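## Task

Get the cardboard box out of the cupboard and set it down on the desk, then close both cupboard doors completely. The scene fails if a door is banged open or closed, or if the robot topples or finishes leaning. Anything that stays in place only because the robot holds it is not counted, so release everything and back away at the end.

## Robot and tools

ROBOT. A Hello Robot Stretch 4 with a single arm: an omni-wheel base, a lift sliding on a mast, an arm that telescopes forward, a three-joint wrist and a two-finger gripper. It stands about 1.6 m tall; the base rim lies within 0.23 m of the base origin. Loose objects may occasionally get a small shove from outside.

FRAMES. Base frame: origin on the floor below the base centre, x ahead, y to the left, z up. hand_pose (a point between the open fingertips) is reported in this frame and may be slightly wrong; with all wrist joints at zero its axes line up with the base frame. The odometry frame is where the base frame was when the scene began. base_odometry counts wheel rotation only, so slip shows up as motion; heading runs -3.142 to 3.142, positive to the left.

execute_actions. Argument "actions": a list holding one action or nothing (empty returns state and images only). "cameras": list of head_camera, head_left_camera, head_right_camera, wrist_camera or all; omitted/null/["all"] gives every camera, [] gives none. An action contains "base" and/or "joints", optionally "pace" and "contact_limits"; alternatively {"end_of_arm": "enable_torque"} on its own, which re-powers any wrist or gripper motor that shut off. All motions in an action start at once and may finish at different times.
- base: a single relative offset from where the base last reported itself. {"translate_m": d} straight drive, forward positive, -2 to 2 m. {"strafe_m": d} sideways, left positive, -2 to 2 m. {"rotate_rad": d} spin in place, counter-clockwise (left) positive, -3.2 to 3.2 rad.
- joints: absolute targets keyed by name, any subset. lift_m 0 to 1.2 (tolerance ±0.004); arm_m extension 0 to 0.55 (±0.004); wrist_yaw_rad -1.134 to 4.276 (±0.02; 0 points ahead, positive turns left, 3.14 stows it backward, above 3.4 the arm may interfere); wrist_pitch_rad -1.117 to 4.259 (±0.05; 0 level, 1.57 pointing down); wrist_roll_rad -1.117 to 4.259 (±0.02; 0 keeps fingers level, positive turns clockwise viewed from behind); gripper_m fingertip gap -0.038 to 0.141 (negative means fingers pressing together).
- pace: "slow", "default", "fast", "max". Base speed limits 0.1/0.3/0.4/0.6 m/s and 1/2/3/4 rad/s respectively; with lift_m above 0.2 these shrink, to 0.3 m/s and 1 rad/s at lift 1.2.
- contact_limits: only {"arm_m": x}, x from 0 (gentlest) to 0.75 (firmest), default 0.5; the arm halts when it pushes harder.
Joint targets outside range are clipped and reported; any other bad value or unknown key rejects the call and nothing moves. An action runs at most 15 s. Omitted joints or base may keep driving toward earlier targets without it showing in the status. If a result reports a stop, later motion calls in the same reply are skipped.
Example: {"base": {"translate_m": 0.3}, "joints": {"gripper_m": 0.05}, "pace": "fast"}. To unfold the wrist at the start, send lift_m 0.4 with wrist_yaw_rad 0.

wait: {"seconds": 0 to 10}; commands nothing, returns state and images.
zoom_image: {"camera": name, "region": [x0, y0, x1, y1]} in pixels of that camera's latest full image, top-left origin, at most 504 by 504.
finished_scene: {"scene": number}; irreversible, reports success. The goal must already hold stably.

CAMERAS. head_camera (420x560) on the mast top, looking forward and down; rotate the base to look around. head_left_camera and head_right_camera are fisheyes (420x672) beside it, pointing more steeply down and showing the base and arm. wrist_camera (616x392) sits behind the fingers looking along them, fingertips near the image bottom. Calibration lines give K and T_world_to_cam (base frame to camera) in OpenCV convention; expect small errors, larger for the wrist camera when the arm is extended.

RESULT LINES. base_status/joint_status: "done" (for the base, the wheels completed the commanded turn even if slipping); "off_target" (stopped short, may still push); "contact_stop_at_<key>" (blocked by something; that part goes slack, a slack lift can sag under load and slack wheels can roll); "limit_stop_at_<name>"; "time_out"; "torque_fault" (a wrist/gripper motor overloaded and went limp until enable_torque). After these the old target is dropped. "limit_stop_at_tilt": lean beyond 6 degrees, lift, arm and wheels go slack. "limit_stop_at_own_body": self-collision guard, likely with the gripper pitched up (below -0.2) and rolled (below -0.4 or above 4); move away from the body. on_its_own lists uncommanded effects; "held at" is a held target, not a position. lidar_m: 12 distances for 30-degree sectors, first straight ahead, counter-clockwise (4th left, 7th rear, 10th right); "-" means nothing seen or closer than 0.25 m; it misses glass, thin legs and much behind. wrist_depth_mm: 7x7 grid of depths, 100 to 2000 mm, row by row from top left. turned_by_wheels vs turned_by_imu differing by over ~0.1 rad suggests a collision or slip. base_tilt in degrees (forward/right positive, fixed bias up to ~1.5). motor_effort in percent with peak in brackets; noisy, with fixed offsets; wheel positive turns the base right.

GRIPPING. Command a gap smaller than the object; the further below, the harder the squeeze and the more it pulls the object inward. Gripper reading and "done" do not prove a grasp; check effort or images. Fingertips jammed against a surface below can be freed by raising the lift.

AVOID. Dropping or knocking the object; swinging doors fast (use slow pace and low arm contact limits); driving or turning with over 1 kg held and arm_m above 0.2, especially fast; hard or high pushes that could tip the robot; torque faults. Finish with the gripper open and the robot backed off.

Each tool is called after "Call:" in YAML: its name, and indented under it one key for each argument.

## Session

Call:
execute_actions:
  actions: []

Scene clock: 0.00 s.
base_odometry: x=+0.000 y=+0.000 heading=+0.000 (m, m, rad; odometry frame)
turned_by_wheels: +0.000 (rad since the last result)
turned_by_imu: +0.000 (rad since the last result)
base_tilt: forward=-0.5 right=+0.0 (deg)
lidar_m: 1.95 2.35 2.23 1.10 1.11 1.27 1.37 1.37 1.63 2.73 2.84 2.23
base_status: not commanded
joint_positions: lift_m=+0.151 arm_m=+0.001 wrist_yaw_rad=+3.030 wrist_pitch_rad=+0.018 wrist_roll_rad=-0.015 gripper_m=+0.057
joint_status: not commanded
motor_effort: lift_m=+20 arm_m=+0 wrist_yaw_rad=+0 wrist_pitch_rad=-7 wrist_roll_rad=-2 gripper_m=-4 wheel_0=+0 wheel_1=+1 wheel_2=-1 (%)
hand_pose: x=-0.1049 y=+0.1190 z=+0.3240 quat_wxyz=(+0.056, -0.009, -0.007, +0.998) (m; base frame)
wrist_depth_mm: 141 144 1537 1661 1863 - 1921 / 108 143 1537 1708 1863 - 1808 / 113 143 1537 1708 1863 1618 1464 / 135 158 1537 1661 1808 - 1921 / 1308 1397 1537 1661 1863 - 1921 / 1281 1397 213 1499 216 1537 1708 / 917 820 891 163 866 1008 1042
pictures: head_camera, head_left_camera, head_right_camera, wrist_camera
camera_calibration (this result's frames):
wrist_camera: T_world_to_cam=[[0.115665, 0.992367, 0.0427734, -0.118834], [0.0107573, 0.0418084, -0.999068, 0.381085], [-0.99323, 0.116017, -0.00583946, 0.11164], [0, 0, 0, 1]] pos_world=[0.12053, 0.089042, 0.386465]
Images, in order (width x height): head_camera 420x560, head_left_camera 420x672, head_right_camera 420x672, wrist_camera 616x392.

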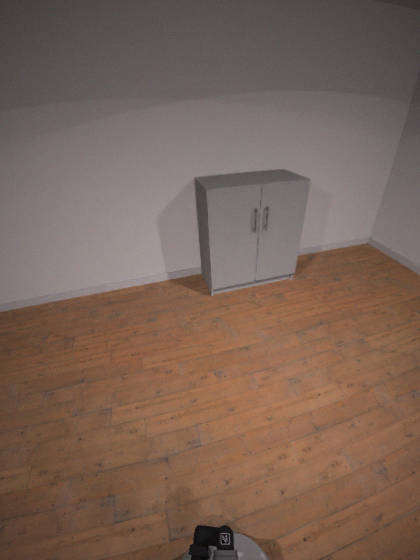

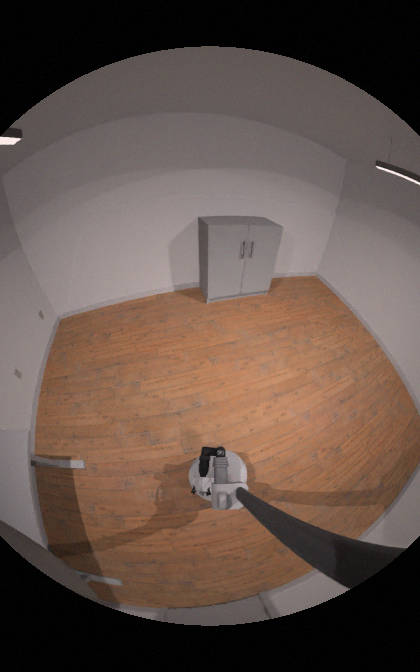

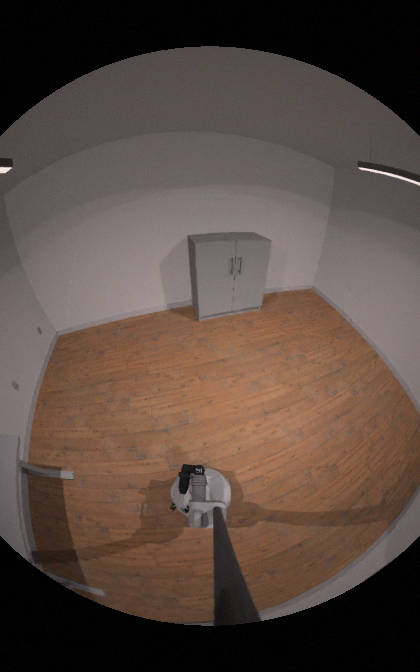

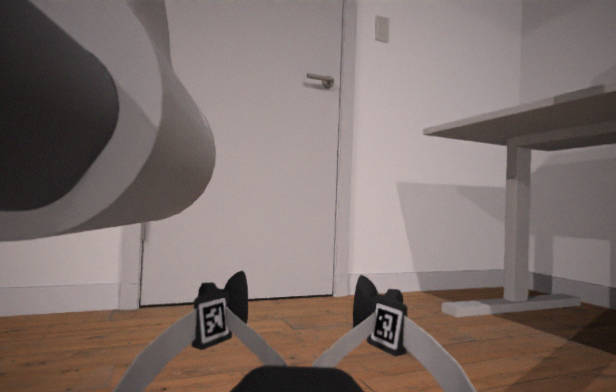

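Call:
execute_actions:
  actions:
    - {"base":{"rotate_rad":-0.359},"joints":{"lift_m":0.55,"wrist_yaw_rad":0,"wrist_pitch_rad":0,"gripper_m":0.07},"pace":"fast"}
  cameras: []

Call:
execute_actions:
  actions:
    - {"base":{"translate_m":1.1},"pace":"fast"}
  cameras: []

Call:
execute_actions:
  actions:
    - {"base":{"rotate_rad":0.606},"pace":"fast"}

Scene clock: 2.77 s.
base_odometry: x=+0.000 y=+0.000 heading=-0.359 (m, m, rad; odometry frame)
turned_by_wheels: -0.359 (rad since the last result)
turned_by_imu: -0.361 (rad since the last result)
base_tilt: forward=-0.4 right=+0.0 (deg)
lidar_m: 2.02 1.93 2.41 2.06 1.11 1.10 1.40 1.38 1.42 1.79 2.84 2.88
base_status: done
joint_positions: lift_m=+0.550 arm_m=+0.001 wrist_yaw_rad=+0.000 wrist_pitch_rad=+0.003 wrist_roll_rad=-0.015 gripper_m=+0.070
joint_status: all done
motor_effort: lift_m=+23(24) arm_m=+0(0) wrist_yaw_rad=-1(11) wrist_pitch_rad=-8(10) wrist_roll_rad=-1(1) gripper_m=-1(2) wheel_0=+0(8) wheel_1=-2(9) wheel_2=-2(9) (%)
hand_pose: x=+0.4605 y=-0.0873 z=+0.7272 quat_wxyz=(+1.000, -0.007, +0.001, +0.000) (m; base frame)
wrist_depth_mm: 1863 - - - - - - / 1808 - - - - - - / 1863 1756 - - - - - / 1921 1661 1921 - - - - / 1863 1661 1921 - - - - / 1863 1661 214 - 219 - - / 1808 1618 1863 159 1921 - -
pictures: none
No camera images: the call's "cameras" was empty. Leave "cameras" out to get every camera's image.

Scene clock: 6.80 s.
base_odometry: x=+1.030 y=-0.387 heading=-0.359 (m, m, rad; odometry frame)
turned_by_wheels: +0.000 (rad since the last result)
turned_by_imu: -0.005 (rad since the last result)
base_tilt: forward=-0.5 right=+0.1 (deg)
lidar_m: 1.08 0.99 1.01 1.89 2.55 1.87 2.44 2.25 2.27 2.38 2.19 2.21
base_status: done
joint_positions: lift_m=+0.550 arm_m=+0.001 wrist_yaw_rad=+0.000 wrist_pitch_rad=+0.003 wrist_roll_rad=-0.015 gripper_m=+0.070
joint_status: not commanded
motor_effort: lift_m=+23(23) arm_m=+0(0) wrist_yaw_rad=+0(1) wrist_pitch_rad=-7(7) wrist_roll_rad=-1(0) gripper_m=-1(4) wheel_0=+1(6) wheel_1=+0(7) wheel_2=+2(15) (%)
hand_pose: x=+0.4605 y=-0.0874 z=+0.7272 quat_wxyz=(+1.000, -0.007, +0.001, +0.000) (m; base frame)
wrist_depth_mm: 1138 1255 1499 1756 - - 1863 / 732 842 1397 1708 - - 1808 / 741 820 946 1708 - - 1808 / 741 842 946 1756 - - 1756 / 741 831 946 1756 - - 1808 / 741 831 214 1708 219 - 1756 / 750 788 931 159 1921 1921 1756
pictures: none
No camera images: the call's "cameras" was empty. Leave "cameras" out to get every camera's image.

Scene clock: 8.00 s.
base_odometry: x=+1.030 y=-0.387 heading=+0.247 (m, m, rad; odometry frame)
turned_by_wheels: +0.606 (rad since the last result)
turned_by_imu: +0.608 (rad since the last result)
base_tilt: forward=-0.5 right=+0.1 (deg)
lidar_m: 0.98 1.53 2.05 2.42 1.88 2.37 2.28 2.32 2.31 2.16 2.18 1.03
base_status: done
joint_positions: lift_m=+0.550 arm_m=+0.001 wrist_yaw_rad=+0.000 wrist_pitch_rad=+0.003 wrist_roll_rad=-0.015 gripper_m=+0.070
joint_status: not commanded
motor_effort: lift_m=+23(23) arm_m=+0(0) wrist_yaw_rad=+0(1) wrist_pitch_rad=-7(9) wrist_roll_rad=-1(1) gripper_m=-4(0) wheel_0=-2(8) wheel_1=+1(7) wheel_2=+1(11) (%)
hand_pose: x=+0.4605 y=-0.0874 z=+0.7272 quat_wxyz=(+1.000, -0.007, +0.001, +0.000) (m; base frame)
wrist_depth_mm: 1281 1281 1281 1281 1308 1308 1308 / 1281 1255 798 798 809 809 1308 / 1255 1255 788 798 809 809 809 / 1229 1255 788 788 798 809 820 / 1229 1229 778 778 788 798 809 / 1229 1229 215 788 220 798 809 / 1229 768 778 159 788 788 788
pictures: head_camera, head_left_camera, head_right_camera, wrist_camera
camera_calibration (this result's frames):
wrist_camera: T_world_to_cam=[[-0.00483495, -0.999076, 0.0427032, -0.115117], [0.00937899, -0.0427472, -0.999042, 0.779686], [0.999944, -0.00442981, 0.00957701, -0.240008], [0, 0, 0, 1]] pos_world=[0.232125, -0.0827448, 0.786153]
Images, in order (width x height): head_camera 420x560, head_left_camera 420x672, head_right_camera 420x672, wrist_camera 616x392.

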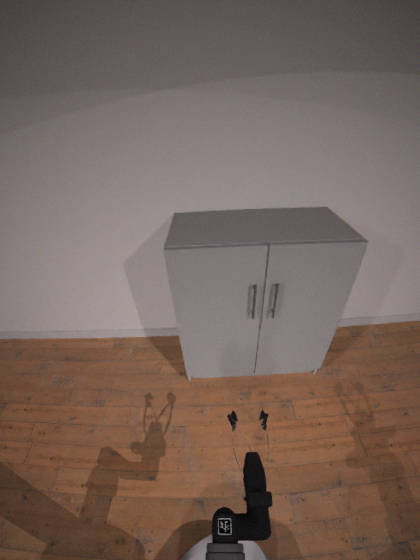

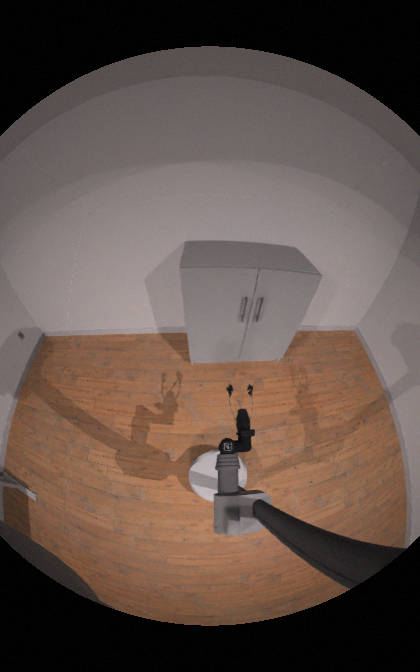

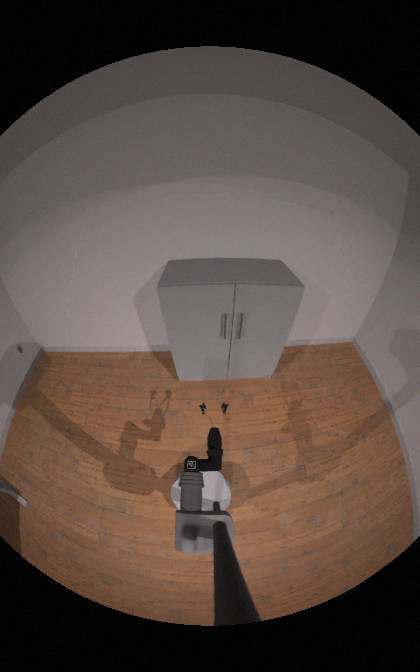

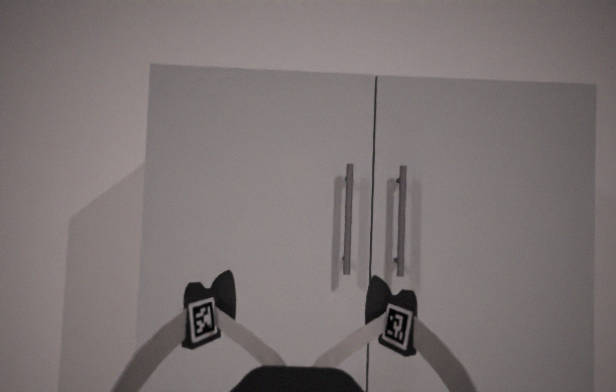

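Call:
execute_actions:
  actions:
    - {"base":{"rotate_rad":0.03},"joints":{"arm_m":0.3}}
  cameras: []

Call:
execute_actions:
  actions:
    - {"base":{"strafe_m":-0.115}}
  cameras: ["wrist_camera"]

Scene clock: 10.27 s.
base_odometry: x=+1.030 y=-0.387 heading=+0.277 (m, m, rad; odometry frame)
turned_by_wheels: +0.030 (rad since the last result)
turned_by_imu: +0.029 (rad since the last result)
base_tilt: forward=-0.5 right=+0.2 (deg)
lidar_m: 0.98 1.54 2.08 2.18 1.86 2.36 2.26 2.37 2.27 2.19 2.12 1.04
base_status: done
joint_positions: lift_m=+0.550 arm_m=+0.299 wrist_yaw_rad=+0.000 wrist_pitch_rad=+0.002 wrist_roll_rad=-0.015 gripper_m=+0.070
joint_status: all done
motor_effort: lift_m=+23(22) arm_m=+7(8) wrist_yaw_rad=-1(0) wrist_pitch_rad=-7(7) wrist_roll_rad=+0(1) gripper_m=-2(1) wheel_0=-3(7) wheel_1=+0(3) wheel_2=-2(4) (%)
hand_pose: x=+0.7582 y=-0.0874 z=+0.7273 quat_wxyz=(+1.000, -0.007, +0.001, +0.000) (m; base frame)
wrist_depth_mm: 976 496 492 492 492 496 492 / 960 488 492 492 488 488 492 / 960 484 488 488 488 488 492 / 960 484 484 484 484 484 492 / 946 484 484 484 484 484 484 / 960 480 214 480 219 484 480 / 946 477 477 159 477 484 480
pictures: none
No camera images: the call's "cameras" was empty. Leave "cameras" out to get every camera's image.

Scene clock: 11.80 s.
base_odometry: x=+1.061 y=-0.497 heading=+0.277 (m, m, rad; odometry frame)
turned_by_wheels: +0.000 (rad since the last result)
turned_by_imu: +0.000 (rad since the last result)
base_tilt: forward=-0.6 right=+0.0 (deg)
lidar_m: 0.98 1.05 2.07 2.18 1.95 2.36 2.28 2.34 2.15 2.06 2.06 1.04
base_status: done
joint_positions: lift_m=+0.550 arm_m=+0.299 wrist_yaw_rad=+0.000 wrist_pitch_rad=+0.002 wrist_roll_rad=-0.015 gripper_m=+0.070
joint_status: not commanded
motor_effort: lift_m=+23(22) arm_m=+7(7) wrist_yaw_rad=+0(0) wrist_pitch_rad=-6(6) wrist_roll_rad=-1(0) gripper_m=-2(3) wheel_0=+1(8) wheel_1=+1(8) wheel_2=+0(2) (%)
hand_pose: x=+0.7582 y=-0.0874 z=+0.7273 quat_wxyz=(+1.000, -0.007, +0.001, +0.000) (m; base frame)
wrist_depth_mm: 492 492 496 496 492 492 496 / 488 492 488 492 492 496 496 / 492 488 488 488 492 492 492 / 484 484 480 484 484 484 484 / 480 480 484 484 484 488 484 / 480 484 215 480 219 484 484 / 473 477 477 159 480 480 484
pictures: wrist_camera
camera_calibration (this result's frames):
wrist_camera: T_world_to_cam=[[-0.00489849, -0.999076, 0.0427024, -0.113647], [0.00953335, -0.0427476, -0.99904, 0.77682], [0.999943, -0.00448669, 0.00973394, -0.537807], [0, 0, 0, 1]] pos_world=[0.529814, -0.0827482, 0.786163]
Images, in order (width x height): wrist_camera 616x392.

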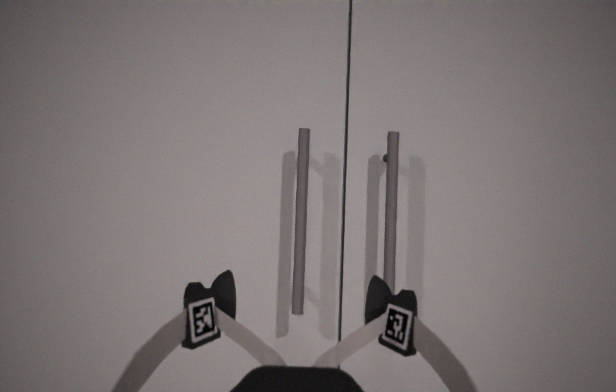

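Call:
execute_actions:
  actions:
    - {"base":{"translate_m":0.13},"joints":{"arm_m":0.39}}
  cameras: ["wrist_camera"]

Scene clock: 13.63 s.
base_odometry: x=+1.186 y=-0.462 heading=+0.277 (m, m, rad; odometry frame)
turned_by_wheels: +0.000 (rad since the last result)
turned_by_imu: -0.001 (rad since the last result)
base_tilt: forward=-0.5 right=+0.0 (deg)
lidar_m: 0.85 0.90 1.88 2.69 2.01 2.52 2.40 2.50 2.14 2.07 1.94 0.90
base_status: done
joint_positions: lift_m=+0.550 arm_m=+0.389 wrist_yaw_rad=+0.000 wrist_pitch_rad=+0.002 wrist_roll_rad=-0.015 gripper_m=+0.070
joint_status: all done
motor_effort: lift_m=+23(23) arm_m=+7(9) wrist_yaw_rad=+0(1) wrist_pitch_rad=-8(7) wrist_roll_rad=-1(1) gripper_m=+1(5) wheel_0=+2(6) wheel_1=+1(5) wheel_2=-1(12) (%)
hand_pose: x=+0.8482 y=-0.0874 z=+0.7273 quat_wxyz=(+1.000, -0.007, +0.001, +0.000) (m; base frame)
wrist_depth_mm: 268 270 270 268 270 270 270 / 266 267 267 266 267 267 268 / 265 266 266 267 266 267 267 / 263 264 265 265 266 265 266 / 263 263 264 264 264 265 265 / 262 263 214 262 218 263 264 / 260 260 260 159 260 260 263
pictures: wrist_camera
camera_calibration (this result's frames):
wrist_camera: T_world_to_cam=[[-0.00484846, -0.999076, 0.0427024, -0.113235], [0.00953376, -0.0427471, -0.99904, 0.775962], [0.999943, -0.00443669, 0.00973221, -0.627815], [0, 0, 0, 1]] pos_world=[0.619832, -0.0827452, 0.786162]
Images, in order (width x height): wrist_camera 616x392.

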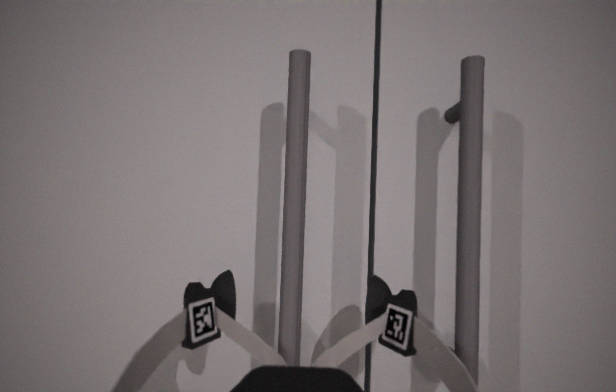

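Call:
execute_actions:
  actions:
    - {"joints":{"arm_m":0.402},"pace":"slow"}
  cameras: []

Call:
execute_actions:
  actions:
    - {"joints":{"gripper_m":-0.01}}
  cameras: ["wrist_camera"]

Call:
execute_actions:
  actions:
    - {"base":{"strafe_m":0.015},"joints":{"arm_m":0.302},"pace":"slow"}
  cameras: []

Call:
execute_actions:
  actions:
    - {"base":{"strafe_m":0.04},"joints":{"arm_m":0.227},"pace":"slow"}
  cameras: ["wrist_camera","head_camera"]

Scene clock: 14.80 s.
base_odometry: x=+1.186 y=-0.462 heading=+0.277 (m, m, rad; odometry frame)
turned_by_wheels: +0.000 (rad since the last result)
turned_by_imu: +0.000 (rad since the last result)
base_tilt: forward=-0.5 right=+0.0 (deg)
lidar_m: 0.85 0.89 1.93 2.67 2.03 2.53 2.39 2.51 2.16 2.06 1.93 0.91
base_status: not commanded
joint_positions: lift_m=+0.550 arm_m=+0.401 wrist_yaw_rad=+0.000 wrist_pitch_rad=+0.002 wrist_roll_rad=-0.015 gripper_m=+0.070
joint_status: all done
motor_effort: lift_m=+23(22) arm_m=+7(7) wrist_yaw_rad=+0(0) wrist_pitch_rad=-8(8) wrist_roll_rad=-2(1) gripper_m=-3(4) wheel_0=+2(2) wheel_1=+0(0) wheel_2=-1(1) (%)
hand_pose: x=+0.8601 y=-0.0874 z=+0.7273 quat_wxyz=(+1.000, -0.007, +0.001, +0.000) (m; base frame)
wrist_depth_mm: 256 255 257 256 257 258 257 / 255 255 255 255 256 256 256 / 254 254 254 255 255 255 255 / 252 252 252 253 254 253 254 / 251 251 251 252 252 252 253 / 250 250 215 251 219 251 251 / 249 249 248 159 249 250 250
pictures: none
No camera images: the call's "cameras" was empty. Leave "cameras" out to get every camera's image.

Scene clock: 16.37 s.
base_odometry: x=+1.186 y=-0.462 heading=+0.277 (m, m, rad; odometry frame)
turned_by_wheels: +0.000 (rad since the last result)
turned_by_imu: +0.000 (rad since the last result)
base_tilt: forward=-0.5 right=+0.0 (deg)
lidar_m: 0.83 0.89 1.91 2.65 2.01 2.53 2.41 2.50 2.15 2.07 1.92 0.92
base_status: not commanded
joint_positions: lift_m=+0.550 arm_m=+0.401 wrist_yaw_rad=+0.007 wrist_pitch_rad=+0.002 wrist_roll_rad=-0.015 gripper_m=-0.010
joint_status: all done
on_its_own: wrist_yaw_rad is at rest, and its effort (-19) is outside its rest range (-13 to +13)
motor_effort: lift_m=+22(22) arm_m=+4(7) wrist_yaw_rad=-19(23) wrist_pitch_rad=-8(7) wrist_roll_rad=-1(1) gripper_m=-16(12) wheel_0=+3(3) wheel_1=+1(0) wheel_2=+3(2) (%)
hand_pose: x=+0.8612 y=-0.0855 z=+0.7272 quat_wxyz=(+1.000, -0.007, +0.001, +0.003) (m; base frame)
wrist_depth_mm: 254 253 250 250 255 254 255 / 252 251 249 249 253 253 253 / 251 249 249 247 251 252 252 / 250 249 247 247 252 251 250 / 248 246 246 244 250 249 249 / 247 246 210 206 249 248 248 / 244 244 243 196 180 233 248
pictures: wrist_camera
camera_calibration (this result's frames):
wrist_camera: T_world_to_cam=[[0.00156114, -0.999087, 0.0427035, -0.116842], [0.00970831, -0.0426864, -0.999041, 0.775743], [0.999952, 0.00197422, 0.0096328, -0.640221], [0, 0, 0, 1]] pos_world=[0.632841, -0.0823578, 0.786157]
Images, in order (width x height): wrist_camera 616x392.

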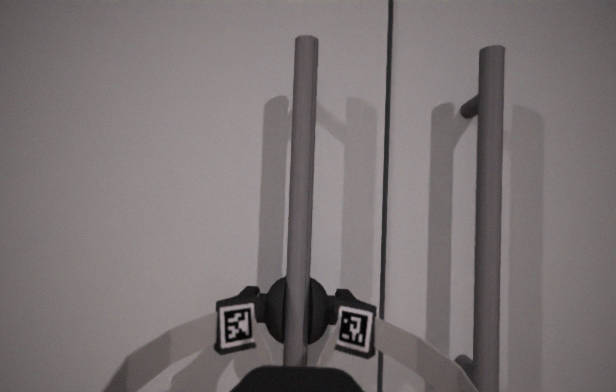

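Scene clock: 18.67 s.
base_odometry: x=+1.182 y=-0.447 heading=+0.278 (m, m, rad; odometry frame)
turned_by_wheels: +0.001 (rad since the last result)
turned_by_imu: +0.001 (rad since the last result)
base_tilt: forward=-0.6 right=+0.0 (deg)
lidar_m: 0.72 0.90 1.94 2.66 2.01 2.51 2.40 2.51 2.17 2.10 1.93 0.88
base_status: done
joint_positions: lift_m=+0.550 arm_m=+0.304 wrist_yaw_rad=+0.015 wrist_pitch_rad=+0.002 wrist_roll_rad=-0.015 gripper_m=-0.010
joint_status: all done
on_its_own: wrist_yaw_rad is at rest, and its effort (-43) is outside its rest range (-13 to +13)
motor_effort: lift_m=+22(23) arm_m=-9(8) wrist_yaw_rad=-43(43) wrist_pitch_rad=-7(7) wrist_roll_rad=-2(1) gripper_m=-15(15) wheel_0=+7(4) wheel_1=+2(5) wheel_2=+5(4) (%)
hand_pose: x=+0.7642 y=-0.0831 z=+0.7272 quat_wxyz=(+1.000, -0.007, +0.001, +0.007) (m; base frame)
wrist_depth_mm: 310 286 267 247 240 349 349 / 306 286 265 242 239 349 347 / 306 282 264 241 237 347 347 / 304 281 262 240 245 345 343 / 301 279 260 238 343 343 342 / 300 278 210 205 343 342 340 / 297 156 253 205 182 340 340
pictures: none
No camera images: the call's "cameras" was empty. Leave "cameras" out to get every camera's image.

Scene clock: 20.67 s.
base_odometry: x=+1.171 y=-0.409 heading=+0.279 (m, m, rad; odometry frame)
turned_by_wheels: +0.001 (rad since the last result)
turned_by_imu: +0.001 (rad since the last result)
base_tilt: forward=-0.4 right=+0.1 (deg)
lidar_m: 0.68 0.88 1.91 2.62 1.98 2.51 2.41 2.51 2.22 2.13 1.91 0.91
base_status: done
joint_positions: lift_m=+0.550 arm_m=+0.229 wrist_yaw_rad=+0.014 wrist_pitch_rad=+0.003 wrist_roll_rad=-0.015 gripper_m=-0.010
joint_status: all done
on_its_own: wrist_yaw_rad is at rest, and its effort (-40) is outside its rest range (-13 to +13)
motor_effort: lift_m=+23(23) arm_m=-9(11) wrist_yaw_rad=-40(43) wrist_pitch_rad=-9(8) wrist_roll_rad=-2(2) gripper_m=-15(16) wheel_0=+5(8) wheel_1=+2(7) wheel_2=+4(6) (%)
hand_pose: x=+0.6892 y=-0.0834 z=+0.7271 quat_wxyz=(+1.000, -0.007, +0.001, +0.007) (m; base frame)
wrist_depth_mm: 397 334 286 248 231 427 424 / 394 330 285 241 229 424 421 / 387 329 282 240 228 424 421 / 384 324 281 237 226 418 418 / 382 320 278 236 225 421 415 / 375 317 211 205 224 418 415 / 370 294 267 204 182 415 413
pictures: head_camera, wrist_camera
camera_calibration (this result's frames):
wrist_camera: T_world_to_cam=[[0.0089039, -0.999048, 0.0427059, -0.119508], [0.00962438, -0.04262, -0.999045, 0.777455], [0.999914, 0.00930642, 0.00923574, -0.467316], [0, 0, 0, 1]] pos_world=[0.460858, -0.0819103, 0.786133]
Images, in order (width x height): head_camera 420x560, wrist_camera 616x392.

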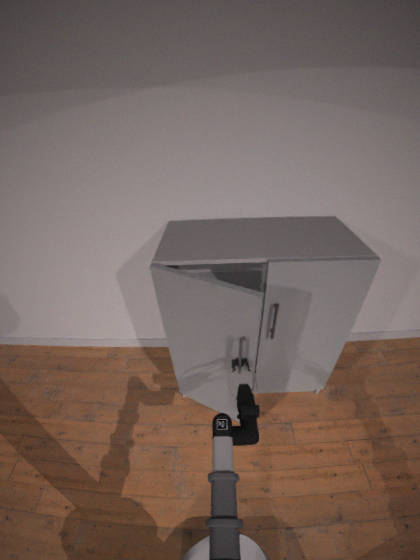

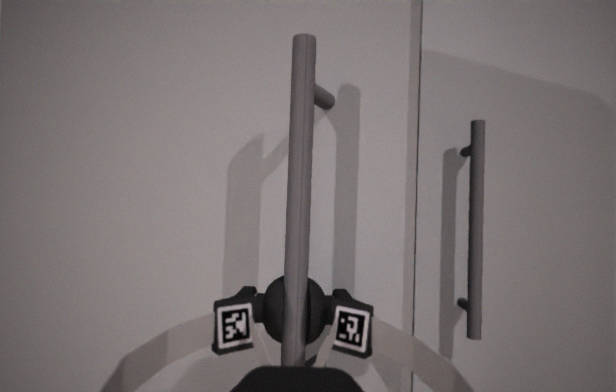

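Call:
execute_actions:
  actions:
    - {"base":{"strafe_m":0.1},"joints":{"arm_m":0.135},"pace":"slow"}
  cameras: []

Call:
execute_actions:
  actions:
    - {"base":{"strafe_m":0.095},"joints":{"arm_m":0.07},"pace":"slow"}
  cameras: ["wrist_camera","head_camera"]

Scene clock: 22.97 s.
base_odometry: x=+1.144 y=-0.313 heading=+0.279 (m, m, rad; odometry frame)
turned_by_wheels: +0.000 (rad since the last result)
turned_by_imu: -0.001 (rad since the last result)
base_tilt: forward=-0.4 right=+0.0 (deg)
lidar_m: 0.58 1.39 1.91 2.52 1.87 2.51 2.40 2.52 2.31 2.21 1.94 0.60
base_status: done
joint_positions: lift_m=+0.550 arm_m=+0.136 wrist_yaw_rad=-0.003 wrist_pitch_rad=+0.003 wrist_roll_rad=-0.015 gripper_m=-0.010
joint_status: all done
motor_effort: lift_m=+23(23) arm_m=-7(10) wrist_yaw_rad=+7(40) wrist_pitch_rad=-9(9) wrist_roll_rad=-1(1) gripper_m=-13(15) wheel_0=-4(6) wheel_1=+1(8) wheel_2=-1(4) (%)
hand_pose: x=+0.5954 y=-0.0882 z=+0.7270 quat_wxyz=(+1.000, -0.007, +0.002, -0.001) (m; base frame)
wrist_depth_mm: 1008 488 345 266 217 530 535 / 1008 480 342 248 216 525 525 / 991 473 338 247 214 521 525 / 991 462 332 244 213 521 521 / 976 455 327 250 211 517 517 / 991 445 291 208 204 517 517 / 960 399 298 205 185 512 517
pictures: none
No camera images: the call's "cameras" was empty. Leave "cameras" out to get every camera's image.

Scene clock: 25.07 s.
base_odometry: x=+1.118 y=-0.221 heading=+0.279 (m, m, rad; odometry frame)
turned_by_wheels: +0.000 (rad since the last result)
turned_by_imu: +0.000 (rad since the last result)
base_tilt: forward=-0.6 right=+0.0 (deg)
lidar_m: 0.50 1.41 1.94 2.42 1.81 2.37 2.42 2.52 2.44 2.31 1.94 0.51
base_status: done
joint_positions: lift_m=+0.550 arm_m=+0.072 wrist_yaw_rad=+0.002 wrist_pitch_rad=+0.004 wrist_roll_rad=-0.015 gripper_m=-0.010
joint_status: all done
motor_effort: lift_m=+22(23) arm_m=-8(9) wrist_yaw_rad=-7(16) wrist_pitch_rad=-13(12) wrist_roll_rad=-1(1) gripper_m=-19(15) wheel_0=-3(8) wheel_1=+1(2) wheel_2=+1(2) (%)
hand_pose: x=+0.5311 y=-0.0867 z=+0.7267 quat_wxyz=(+1.000, -0.007, +0.002, +0.001) (m; base frame)
wrist_depth_mm: 1078 1078 517 296 206 634 1078 / 1060 1060 504 259 204 615 585 / 1078 1078 492 270 202 615 585 / 1060 1060 480 253 200 609 580 / 1060 1060 469 249 198 603 580 / 1060 1060 359 211 191 609 580 / 1042 1042 404 210 187 569 580
pictures: head_camera, wrist_camera
camera_calibration (this result's frames):
wrist_camera: T_world_to_cam=[[-0.0025504, -0.999084, 0.0427114, -0.115336], [0.00781535, -0.0427301, -0.999056, 0.779414], [0.999966, -0.00221419, 0.00791717, -0.309254], [0, 0, 0, 1]] pos_world=[0.302858, -0.0826111, 0.786053]
Images, in order (width x height): head_camera 420x560, wrist_camera 616x392.

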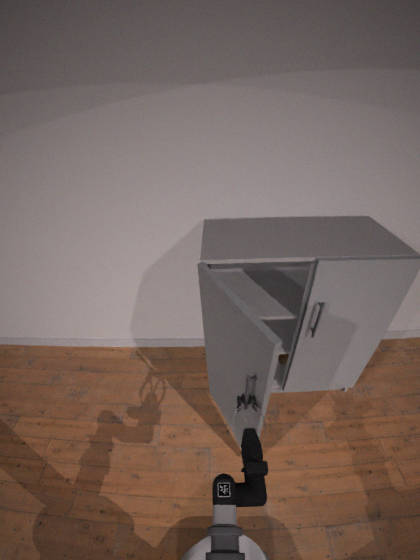

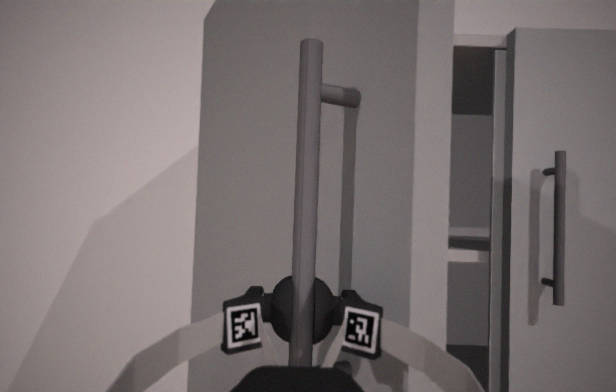

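Call:
execute_actions:
  actions:
    - {"base":{"strafe_m":0.08},"joints":{"arm_m":0.035},"pace":"slow"}
  cameras: ["wrist_camera","head_camera"]

Call:
zoom_image:
  camera: "head_camera"
  region: [180,200,420,460]

Scene clock: 27.13 s.
base_odometry: x=+1.096 y=-0.144 heading=+0.279 (m, m, rad; odometry frame)
turned_by_wheels: +0.000 (rad since the last result)
turned_by_imu: +0.000 (rad since the last result)
base_tilt: forward=-0.4 right=+0.1 (deg)
lidar_m: 0.47 1.40 1.90 2.35 1.71 2.18 2.41 2.52 2.51 2.41 1.25 0.47
base_status: done
joint_positions: lift_m=+0.550 arm_m=+0.037 wrist_yaw_rad=+0.003 wrist_pitch_rad=+0.004 wrist_roll_rad=-0.015 gripper_m=-0.010
joint_status: all done
motor_effort: lift_m=+23(23) arm_m=-9(13) wrist_yaw_rad=-7(36) wrist_pitch_rad=-11(14) wrist_roll_rad=-2(1) gripper_m=-17(18) wheel_0=-1(8) wheel_1=+0(5) wheel_2=+4(5) (%)
hand_pose: x=+0.4961 y=-0.0866 z=+0.7268 quat_wxyz=(+1.000, -0.007, +0.002, +0.001) (m; base frame)
wrist_depth_mm: 1118 1118 1098 355 197 1138 1118 / 1098 1098 1098 312 196 788 627 / 1098 1098 1098 279 196 1098 621 / 1118 1098 1098 272 195 1078 621 / 1078 1078 1078 267 195 1060 615 / 1098 1078 549 213 191 1060 609 / 1078 1078 1078 204 187 904 609
pictures: head_camera, wrist_camera
camera_calibration (this result's frames):
wrist_camera: T_world_to_cam=[[-0.00219579, -0.999085, 0.0427104, -0.115499], [0.00806139, -0.0427268, -0.999054, 0.779636], [0.999965, -0.0018494, 0.00814784, -0.274422], [0, 0, 0, 1]] pos_world=[0.267874, -0.082589, 0.786067]
Images, in order (width x height): head_camera 420x560, wrist_camera 616x392.

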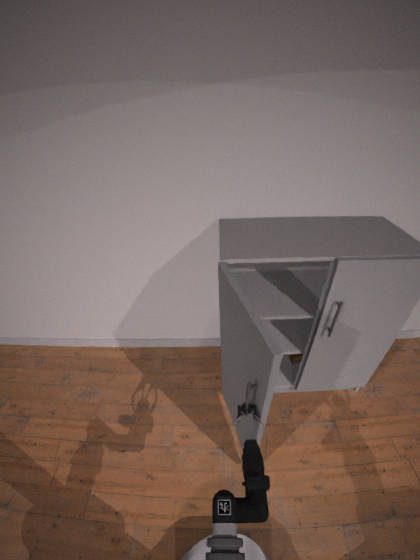

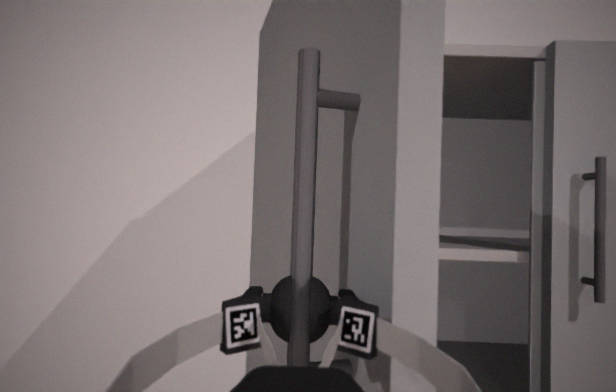

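Region (180, 200, 420, 460) of head_camera's 420x560 image, scaled by 1.938, with more detail than that image has; it fills the left 465 columns of this view, and the rest is white.

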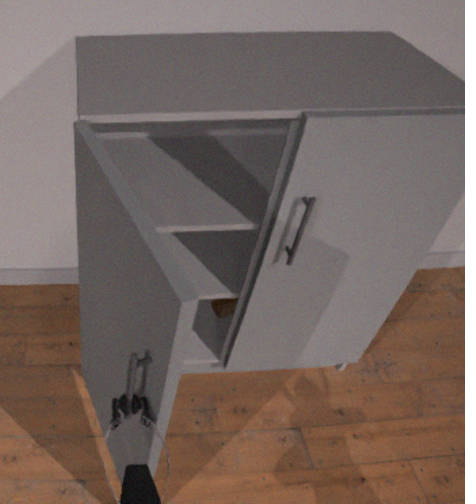

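Call:
execute_actions:
  actions:
    - {"joints":{"gripper_m":0.04},"pace":"slow"}
  cameras: []

Call:
execute_actions:
  actions:
    - {"base":{"translate_m":-0.08},"joints":{"arm_m":0.0}}
  cameras: []

Call:
execute_actions:
  actions:
    - {"base":{"strafe_m":-0.15},"joints":{"lift_m":0.2,"gripper_m":0.0}}

Scene clock: 29.37 s.
base_odometry: x=+1.096 y=-0.144 heading=+0.279 (m, m, rad; odometry frame)
turned_by_wheels: +0.000 (rad since the last result)
turned_by_imu: -0.001 (rad since the last result)
base_tilt: forward=-0.6 right=+0.0 (deg)
lidar_m: 0.51 1.41 1.89 2.34 1.70 2.21 2.41 2.52 2.51 2.39 1.26 0.48
base_status: not commanded
joint_positions: lift_m=+0.550 arm_m=+0.036 wrist_yaw_rad=+0.000 wrist_pitch_rad=+0.003 wrist_roll_rad=-0.015 gripper_m=+0.040
joint_status: all done
motor_effort: lift_m=+23(23) arm_m=-6(8) wrist_yaw_rad=-1(8) wrist_pitch_rad=-9(11) wrist_roll_rad=-1(1) gripper_m=-3(14) wheel_0=-1(1) wheel_1=+0(0) wheel_2=+1(4) (%)
hand_pose: x=+0.4955 y=-0.0873 z=+0.7271 quat_wxyz=(+1.000, -0.007, +0.001, +0.000) (m; base frame)
wrist_depth_mm: 1118 1118 1118 392 235 661 1098 / 1118 1138 1118 387 231 668 627 / 1118 1098 1118 379 229 1078 627 / 1078 1098 1098 370 227 1060 621 / 1098 1078 1098 364 224 931 621 / 1098 1078 211 355 199 1060 621 / 1078 1060 1078 163 197 831 615
pictures: none
No camera images: the call's "cameras" was empty. Leave "cameras" out to get every camera's image.

Scene clock: 30.77 s.
base_odometry: x=+1.019 y=-0.166 heading=+0.279 (m, m, rad; odometry frame)
turned_by_wheels: +0.000 (rad since the last result)
turned_by_imu: +0.000 (rad since the last result)
base_tilt: forward=-0.5 right=+0.0 (deg)
lidar_m: 0.56 1.48 2.00 2.34 1.69 2.16 2.33 2.42 2.50 2.40 2.04 0.54
base_status: done
joint_positions: lift_m=+0.550 arm_m=+0.002 wrist_yaw_rad=+0.000 wrist_pitch_rad=+0.003 wrist_roll_rad=-0.015 gripper_m=+0.040
joint_status: all done
motor_effort: lift_m=+22(22) arm_m=-7(8) wrist_yaw_rad=+0(1) wrist_pitch_rad=-8(8) wrist_roll_rad=-1(1) gripper_m=+0(4) wheel_0=-1(7) wheel_1=-2(5) wheel_2=+0(10) (%)
hand_pose: x=+0.4616 y=-0.0874 z=+0.7272 quat_wxyz=(+1.000, -0.007, +0.001, +0.000) (m; base frame)
wrist_depth_mm: 1229 1229 1229 517 349 1229 1255 / 1229 1229 1205 508 345 798 750 / 1205 1205 1205 496 338 1078 732 / 1205 1205 1229 484 332 1182 732 / 1205 1205 1229 473 329 778 732 / 1182 1182 211 466 314 1160 723 / 1205 1182 1182 163 307 750 723
pictures: none
No camera images: the call's "cameras" was empty. Leave "cameras" out to get every camera's image.

Scene clock: 33.20 s.
base_odometry: x=+1.060 y=-0.311 heading=+0.279 (m, m, rad; odometry frame)
turned_by_wheels: +0.000 (rad since the last result)
turned_by_imu: +0.000 (rad since the last result)
base_tilt: forward=-0.5 right=+0.2 (deg)
lidar_m: 0.54 1.47 2.03 2.46 1.83 2.42 2.32 2.41 2.37 2.25 2.04 1.00
base_status: done
joint_positions: lift_m=+0.200 arm_m=+0.002 wrist_yaw_rad=+0.000 wrist_pitch_rad=+0.003 wrist_roll_rad=-0.015 gripper_m=+0.000
joint_status: all done
motor_effort: lift_m=+15(23) arm_m=-7(7) wrist_yaw_rad=+0(0) wrist_pitch_rad=-7(8) wrist_roll_rad=+0(0) gripper_m=-4(6) wheel_0=+1(9) wheel_1=+0(9) wheel_2=+0(4) (%)
hand_pose: x=+0.4616 y=-0.0874 z=+0.3778 quat_wxyz=(+1.000, -0.007, +0.001, +0.000) (m; base frame)
wrist_depth_mm: 1255 1229 480 1205 1205 750 750 / 1229 1229 430 931 842 741 750 / 1205 1229 1078 1205 1205 741 732 / 1205 1229 661 1182 1160 732 741 / 1182 1229 539 1182 1182 732 732 / 1205 1205 312 204 1182 723 732 / 1078 1060 307 186 175 723 732
pictures: head_camera, head_left_camera, head_right_camera, wrist_camera
camera_calibration (this result's frames):
wrist_camera: T_world_to_cam=[[-0.00495125, -0.999076, 0.0427039, -0.100172], [0.00922149, -0.0427482, -0.999043, 0.430643], [0.999945, -0.00455272, 0.00942462, -0.237766], [0, 0, 0, 1]] pos_world=[0.233286, -0.0827522, 0.436749]
Images, in order (width x height): head_camera 420x560, head_left_camera 420x672, head_right_camera 420x672, wrist_camera 616x392.

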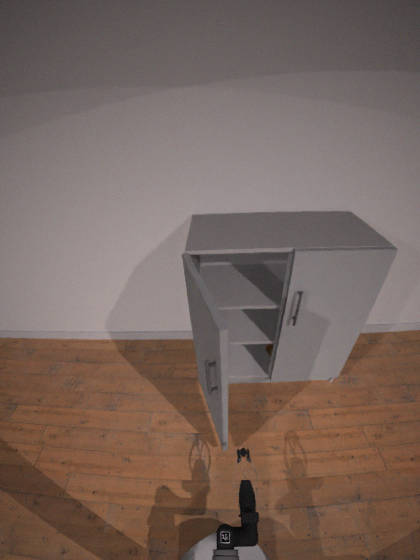

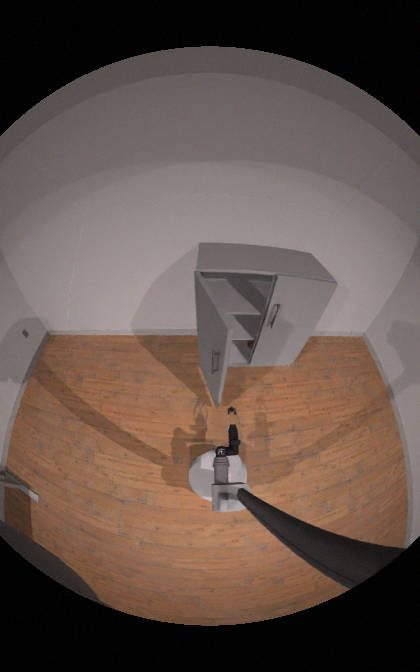

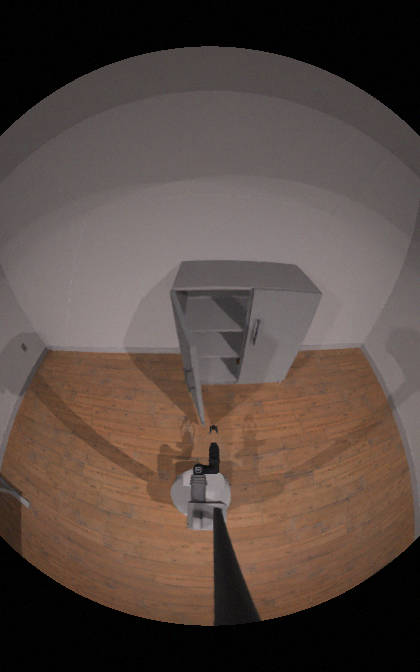

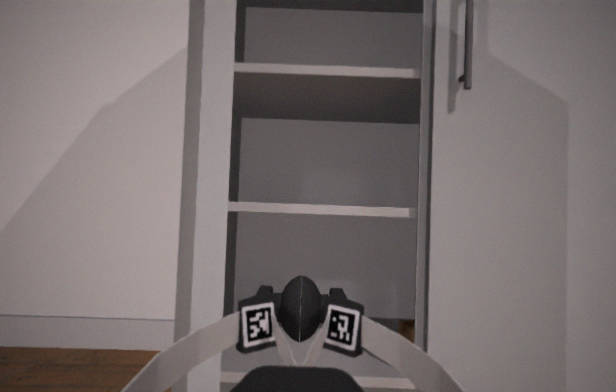

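Call:
execute_actions:
  actions:
    - {"base":{"strafe_m":-0.297},"joints":{"lift_m":0.55,"gripper_m":0.07,"arm_m":0.2}}
  cameras: []

Call:
execute_actions:
  actions:
    - {"base":{"translate_m":0.08},"joints":{"arm_m":0.3}}
  cameras: ["wrist_camera"]

Scene clock: 35.83 s.
base_odometry: x=+1.142 y=-0.596 heading=+0.279 (m, m, rad; odometry frame)
turned_by_wheels: +0.000 (rad since the last result)
turned_by_imu: -0.001 (rad since the last result)
base_tilt: forward=-0.6 right=+0.0 (deg)
lidar_m: 0.91 0.60 2.01 2.44 2.13 2.40 2.32 2.41 2.05 1.96 2.02 0.99
base_status: done
joint_positions: lift_m=+0.550 arm_m=+0.199 wrist_yaw_rad=+0.000 wrist_pitch_rad=+0.002 wrist_roll_rad=-0.015 gripper_m=+0.070
joint_status: all done
motor_effort: lift_m=+23(23) arm_m=+7(8) wrist_yaw_rad=-1(1) wrist_pitch_rad=-7(7) wrist_roll_rad=-1(1) gripper_m=-1(7) wheel_0=+0(11) wheel_1=+2(6) wheel_2=+0(2) (%)
hand_pose: x=+0.6582 y=-0.0874 z=+0.7272 quat_wxyz=(+1.000, -0.007, +0.001, +0.000) (m; base frame)
wrist_depth_mm: 609 634 615 544 549 544 549 / 759 866 854 544 539 544 539 / 750 991 1008 539 544 539 544 / 759 991 991 539 535 539 539 / 699 854 661 535 535 535 539 / 778 991 215 530 219 535 535 / 750 778 788 159 530 535 535
pictures: none
No camera images: the call's "cameras" was empty. Leave "cameras" out to get every camera's image.

Scene clock: 37.23 s.
base_odometry: x=+1.219 y=-0.574 heading=+0.279 (m, m, rad; odometry frame)
turned_by_wheels: +0.000 (rad since the last result)
turned_by_imu: -0.001 (rad since the last result)
base_tilt: forward=-0.6 right=-0.1 (deg)
lidar_m: 0.85 0.52 1.92 2.80 2.14 2.52 2.40 2.49 2.03 1.94 1.92 0.90
base_status: done
joint_positions: lift_m=+0.550 arm_m=+0.299 wrist_yaw_rad=+0.000 wrist_pitch_rad=+0.002 wrist_roll_rad=-0.015 gripper_m=+0.070
joint_status: all done
motor_effort: lift_m=+23(23) arm_m=+7(9) wrist_yaw_rad=-1(0) wrist_pitch_rad=-7(8) wrist_roll_rad=+0(1) gripper_m=+0(0) wheel_0=+1(6) wheel_1=+1(4) wheel_2=-1(6) (%)
hand_pose: x=+0.7582 y=-0.0874 z=+0.7272 quat_wxyz=(+1.000, -0.007, +0.001, +0.000) (m; base frame)
wrist_depth_mm: 615 597 521 359 359 362 362 / 750 820 723 357 359 357 359 / 759 809 798 355 357 357 357 / 759 798 798 355 355 357 355 / 433 449 379 353 353 353 355 / 778 788 214 351 219 353 351 / 750 768 377 159 349 351 351
pictures: wrist_camera
camera_calibration (this result's frames):
wrist_camera: T_world_to_cam=[[-0.00478686, -0.999076, 0.0427028, -0.113698], [0.00947211, -0.0427467, -0.999041, 0.77679], [0.999944, -0.00437778, 0.00966799, -0.537795], [0, 0, 0, 1]] pos_world=[0.529863, -0.0827417, 0.7861]
Images, in order (width x height): wrist_camera 616x392.

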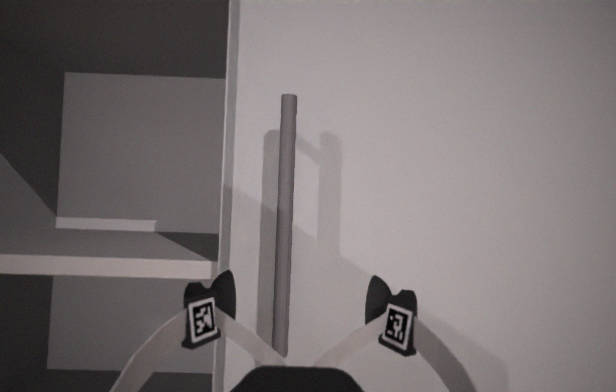

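Call:
execute_actions:
  actions:
    - {"base":{"strafe_m":0.02},"joints":{"arm_m":0.40},"pace":"slow"}
  cameras: ["wrist_camera"]

Scene clock: 39.60 s.
base_odometry: x=+1.213 y=-0.555 heading=+0.279 (m, m, rad; odometry frame)
turned_by_wheels: +0.000 (rad since the last result)
turned_by_imu: +0.000 (rad since the last result)
base_tilt: forward=-0.5 right=+0.0 (deg)
lidar_m: 0.85 0.53 1.93 2.76 2.12 2.54 2.41 2.52 2.06 1.97 1.94 0.93
base_status: done
joint_positions: lift_m=+0.550 arm_m=+0.399 wrist_yaw_rad=+0.000 wrist_pitch_rad=+0.002 wrist_roll_rad=-0.015 gripper_m=+0.070
joint_status: all done
motor_effort: lift_m=+23(23) arm_m=+7(6) wrist_yaw_rad=+0(1) wrist_pitch_rad=-7(7) wrist_roll_rad=-2(1) gripper_m=-5(4) wheel_0=-3(4) wheel_1=+2(7) wheel_2=+0(3) (%)
hand_pose: x=+0.8581 y=-0.0874 z=+0.7272 quat_wxyz=(+1.000, -0.007, +0.001, +0.000) (m; base frame)
wrist_depth_mm: 609 597 517 258 259 258 259 / 715 715 707 256 257 257 257 / 707 715 282 255 256 255 257 / 699 707 281 254 254 254 255 / 427 455 279 254 254 254 254 / 676 691 214 252 220 253 252 / 691 691 277 159 251 252 251
pictures: wrist_camera
camera_calibration (this result's frames):
wrist_camera: T_world_to_cam=[[-0.00492322, -0.999076, 0.0427026, -0.113141], [0.00946619, -0.0427478, -0.999041, 0.775847], [0.999943, -0.00451427, 0.00966789, -0.637715], [0, 0, 0, 1]] pos_world=[0.629777, -0.0827499, 0.7861]
Images, in order (width x height): wrist_camera 616x392.

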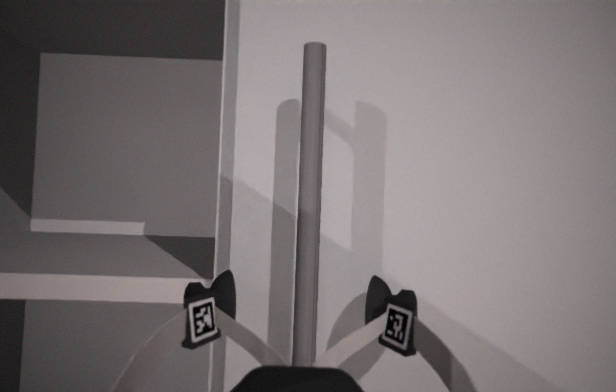

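Call:
execute_actions:
  actions:
    - {"joints":{"gripper_m":-0.01}}
  cameras: []

Call:
execute_actions:
  actions:
    - {"base":{"strafe_m":-0.015},"joints":{"arm_m":0.30},"pace":"slow"}
  cameras: []

Call:
execute_actions:
  actions:
    - {"base":{"strafe_m":-0.045},"joints":{"arm_m":0.225},"pace":"slow"}
  cameras: []

Call:
execute_actions:
  actions:
    - {"base":{"strafe_m":-0.09},"joints":{"arm_m":0.135},"pace":"slow"}
  cameras: ["wrist_camera","head_camera"]

Scene clock: 41.33 s.
base_odometry: x=+1.213 y=-0.555 heading=+0.279 (m, m, rad; odometry frame)
turned_by_wheels: +0.000 (rad since the last result)
turned_by_imu: +0.000 (rad since the last result)
base_tilt: forward=-0.6 right=+0.0 (deg)
lidar_m: 0.84 0.53 1.93 2.76 2.14 2.52 2.38 2.53 2.07 1.98 1.94 0.90
base_status: not commanded
joint_positions: lift_m=+0.550 arm_m=+0.399 wrist_yaw_rad=-0.003 wrist_pitch_rad=+0.002 wrist_roll_rad=-0.015 gripper_m=-0.010
joint_status: all done
motor_effort: lift_m=+23(23) arm_m=+4(7) wrist_yaw_rad=+7(7) wrist_pitch_rad=-8(7) wrist_roll_rad=-1(1) gripper_m=-15(13) wheel_0=-3(3) wheel_1=+1(2) wheel_2=-1(1) (%)
hand_pose: x=+0.8584 y=-0.0882 z=+0.7272 quat_wxyz=(+1.000, -0.007, +0.001, -0.001) (m; base frame)
wrist_depth_mm: 609 597 278 252 254 255 255 / 707 707 277 251 253 254 255 / 699 707 274 250 252 253 254 / 707 699 274 249 250 252 252 / 427 452 273 248 248 250 252 / 683 691 247 209 248 249 251 / 691 691 244 208 246 248 249
pictures: none
No camera images: the call's "cameras" was empty. Leave "cameras" out to get every camera's image.

Scene clock: 43.63 s.
base_odometry: x=+1.217 y=-0.570 heading=+0.278 (m, m, rad; odometry frame)
turned_by_wheels: -0.001 (rad since the last result)
turned_by_imu: -0.002 (rad since the last result)
base_tilt: forward=-0.6 right=+0.1 (deg)
lidar_m: 0.75 0.54 1.89 2.78 2.16 2.54 2.39 2.49 2.04 1.95 1.96 0.86
base_status: done
joint_positions: lift_m=+0.550 arm_m=+0.302 wrist_yaw_rad=-0.011 wrist_pitch_rad=+0.003 wrist_roll_rad=-0.015 gripper_m=-0.010
joint_status: all done
on_its_own: wrist_yaw_rad is at rest, and its effort (+32) is outside its rest range (-13 to +13)
motor_effort: lift_m=+23(23) arm_m=-9(8) wrist_yaw_rad=+32(32) wrist_pitch_rad=-8(8) wrist_roll_rad=-2(1) gripper_m=-16(12) wheel_0=-8(8) wheel_1=-2(6) wheel_2=-4(2) (%)
hand_pose: x=+0.7599 y=-0.0906 z=+0.7271 quat_wxyz=(+1.000, -0.007, +0.001, -0.006) (m; base frame)
wrist_depth_mm: 615 597 259 249 270 291 312 / 759 798 251 245 267 290 312 / 788 798 240 244 267 289 309 / 788 788 238 243 267 287 307 / 427 452 239 242 265 286 306 / 788 788 234 208 265 286 306 / 759 778 232 206 256 285 303
pictures: none
No camera images: the call's "cameras" was empty. Leave "cameras" out to get every camera's image.

Scene clock: 45.63 s.
base_odometry: x=+1.230 y=-0.613 heading=+0.277 (m, m, rad; odometry frame)
turned_by_wheels: +0.000 (rad since the last result)
turned_by_imu: -0.001 (rad since the last result)
base_tilt: forward=-0.5 right=+0.1 (deg)
lidar_m: 0.65 0.58 1.88 2.82 2.20 2.52 2.40 2.53 1.98 1.91 1.96 0.79
base_status: done
joint_positions: lift_m=+0.550 arm_m=+0.227 wrist_yaw_rad=-0.006 wrist_pitch_rad=+0.003 wrist_roll_rad=-0.015 gripper_m=-0.010
joint_status: all done
on_its_own: wrist_yaw_rad is at rest, and its effort (+17) is outside its rest range (-13 to +13)
motor_effort: lift_m=+23(23) arm_m=-9(8) wrist_yaw_rad=+17(32) wrist_pitch_rad=-9(8) wrist_roll_rad=-1(2) gripper_m=-14(17) wheel_0=-3(6) wheel_1=-1(6) wheel_2=-1(4) (%)
hand_pose: x=+0.6854 y=-0.0892 z=+0.7271 quat_wxyz=(+1.000, -0.007, +0.001, -0.003) (m; base frame)
wrist_depth_mm: 609 597 233 249 289 336 392 / 798 878 231 244 287 334 392 / 842 878 231 244 287 332 392 / 854 878 232 243 286 330 389 / 544 569 231 243 287 330 387 / 866 866 220 208 285 330 387 / 798 732 220 206 185 329 384
pictures: none
No camera images: the call's "cameras" was empty. Leave "cameras" out to get every camera's image.

Scene clock: 47.80 s.
base_odometry: x=+1.254 y=-0.699 heading=+0.277 (m, m, rad; odometry frame)
turned_by_wheels: +0.000 (rad since the last result)
turned_by_imu: +0.000 (rad since the last result)
base_tilt: forward=-0.4 right=+0.1 (deg)
lidar_m: 0.54 0.62 1.93 2.83 2.27 2.53 2.42 2.50 1.92 1.82 1.89 0.77
base_status: done
joint_positions: lift_m=+0.550 arm_m=+0.137 wrist_yaw_rad=-0.001 wrist_pitch_rad=+0.003 wrist_roll_rad=-0.015 gripper_m=-0.010
joint_status: all done
motor_effort: lift_m=+23(23) arm_m=-9(9) wrist_yaw_rad=+2(17) wrist_pitch_rad=-11(10) wrist_roll_rad=-1(2) gripper_m=-18(14) wheel_0=+0(9) wheel_1=-1(8) wheel_2=+0(2) (%)
hand_pose: x=+0.5958 y=-0.0877 z=+0.7269 quat_wxyz=(+1.000, -0.007, +0.002, -0.001) (m; base frame)
wrist_depth_mm: 609 554 216 253 338 477 1025 / 878 750 214 245 338 480 1008 / 976 976 213 245 340 477 1008 / 976 976 213 245 340 477 1008 / 750 215 213 246 338 480 991 / 946 215 193 206 340 480 991 / 820 206 203 205 301 480 976
pictures: head_camera, wrist_camera
camera_calibration (this result's frames):
wrist_camera: T_world_to_cam=[[-0.00601771, -0.999069, 0.0427078, -0.1141], [0.00836479, -0.0427573, -0.99905, 0.778675], [0.999947, -0.00565475, 0.00861431, -0.374763], [0, 0, 0, 1]] pos_world=[0.367543, -0.0828185, 0.786036]
Images, in order (width x height): head_camera 420x560, wrist_camera 616x392.

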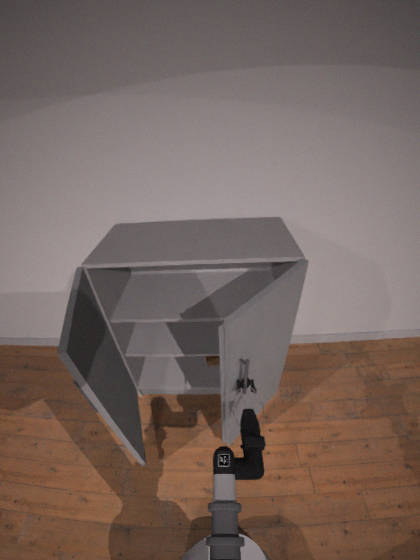

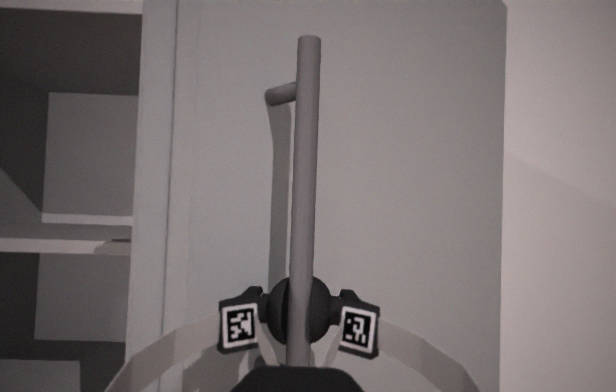

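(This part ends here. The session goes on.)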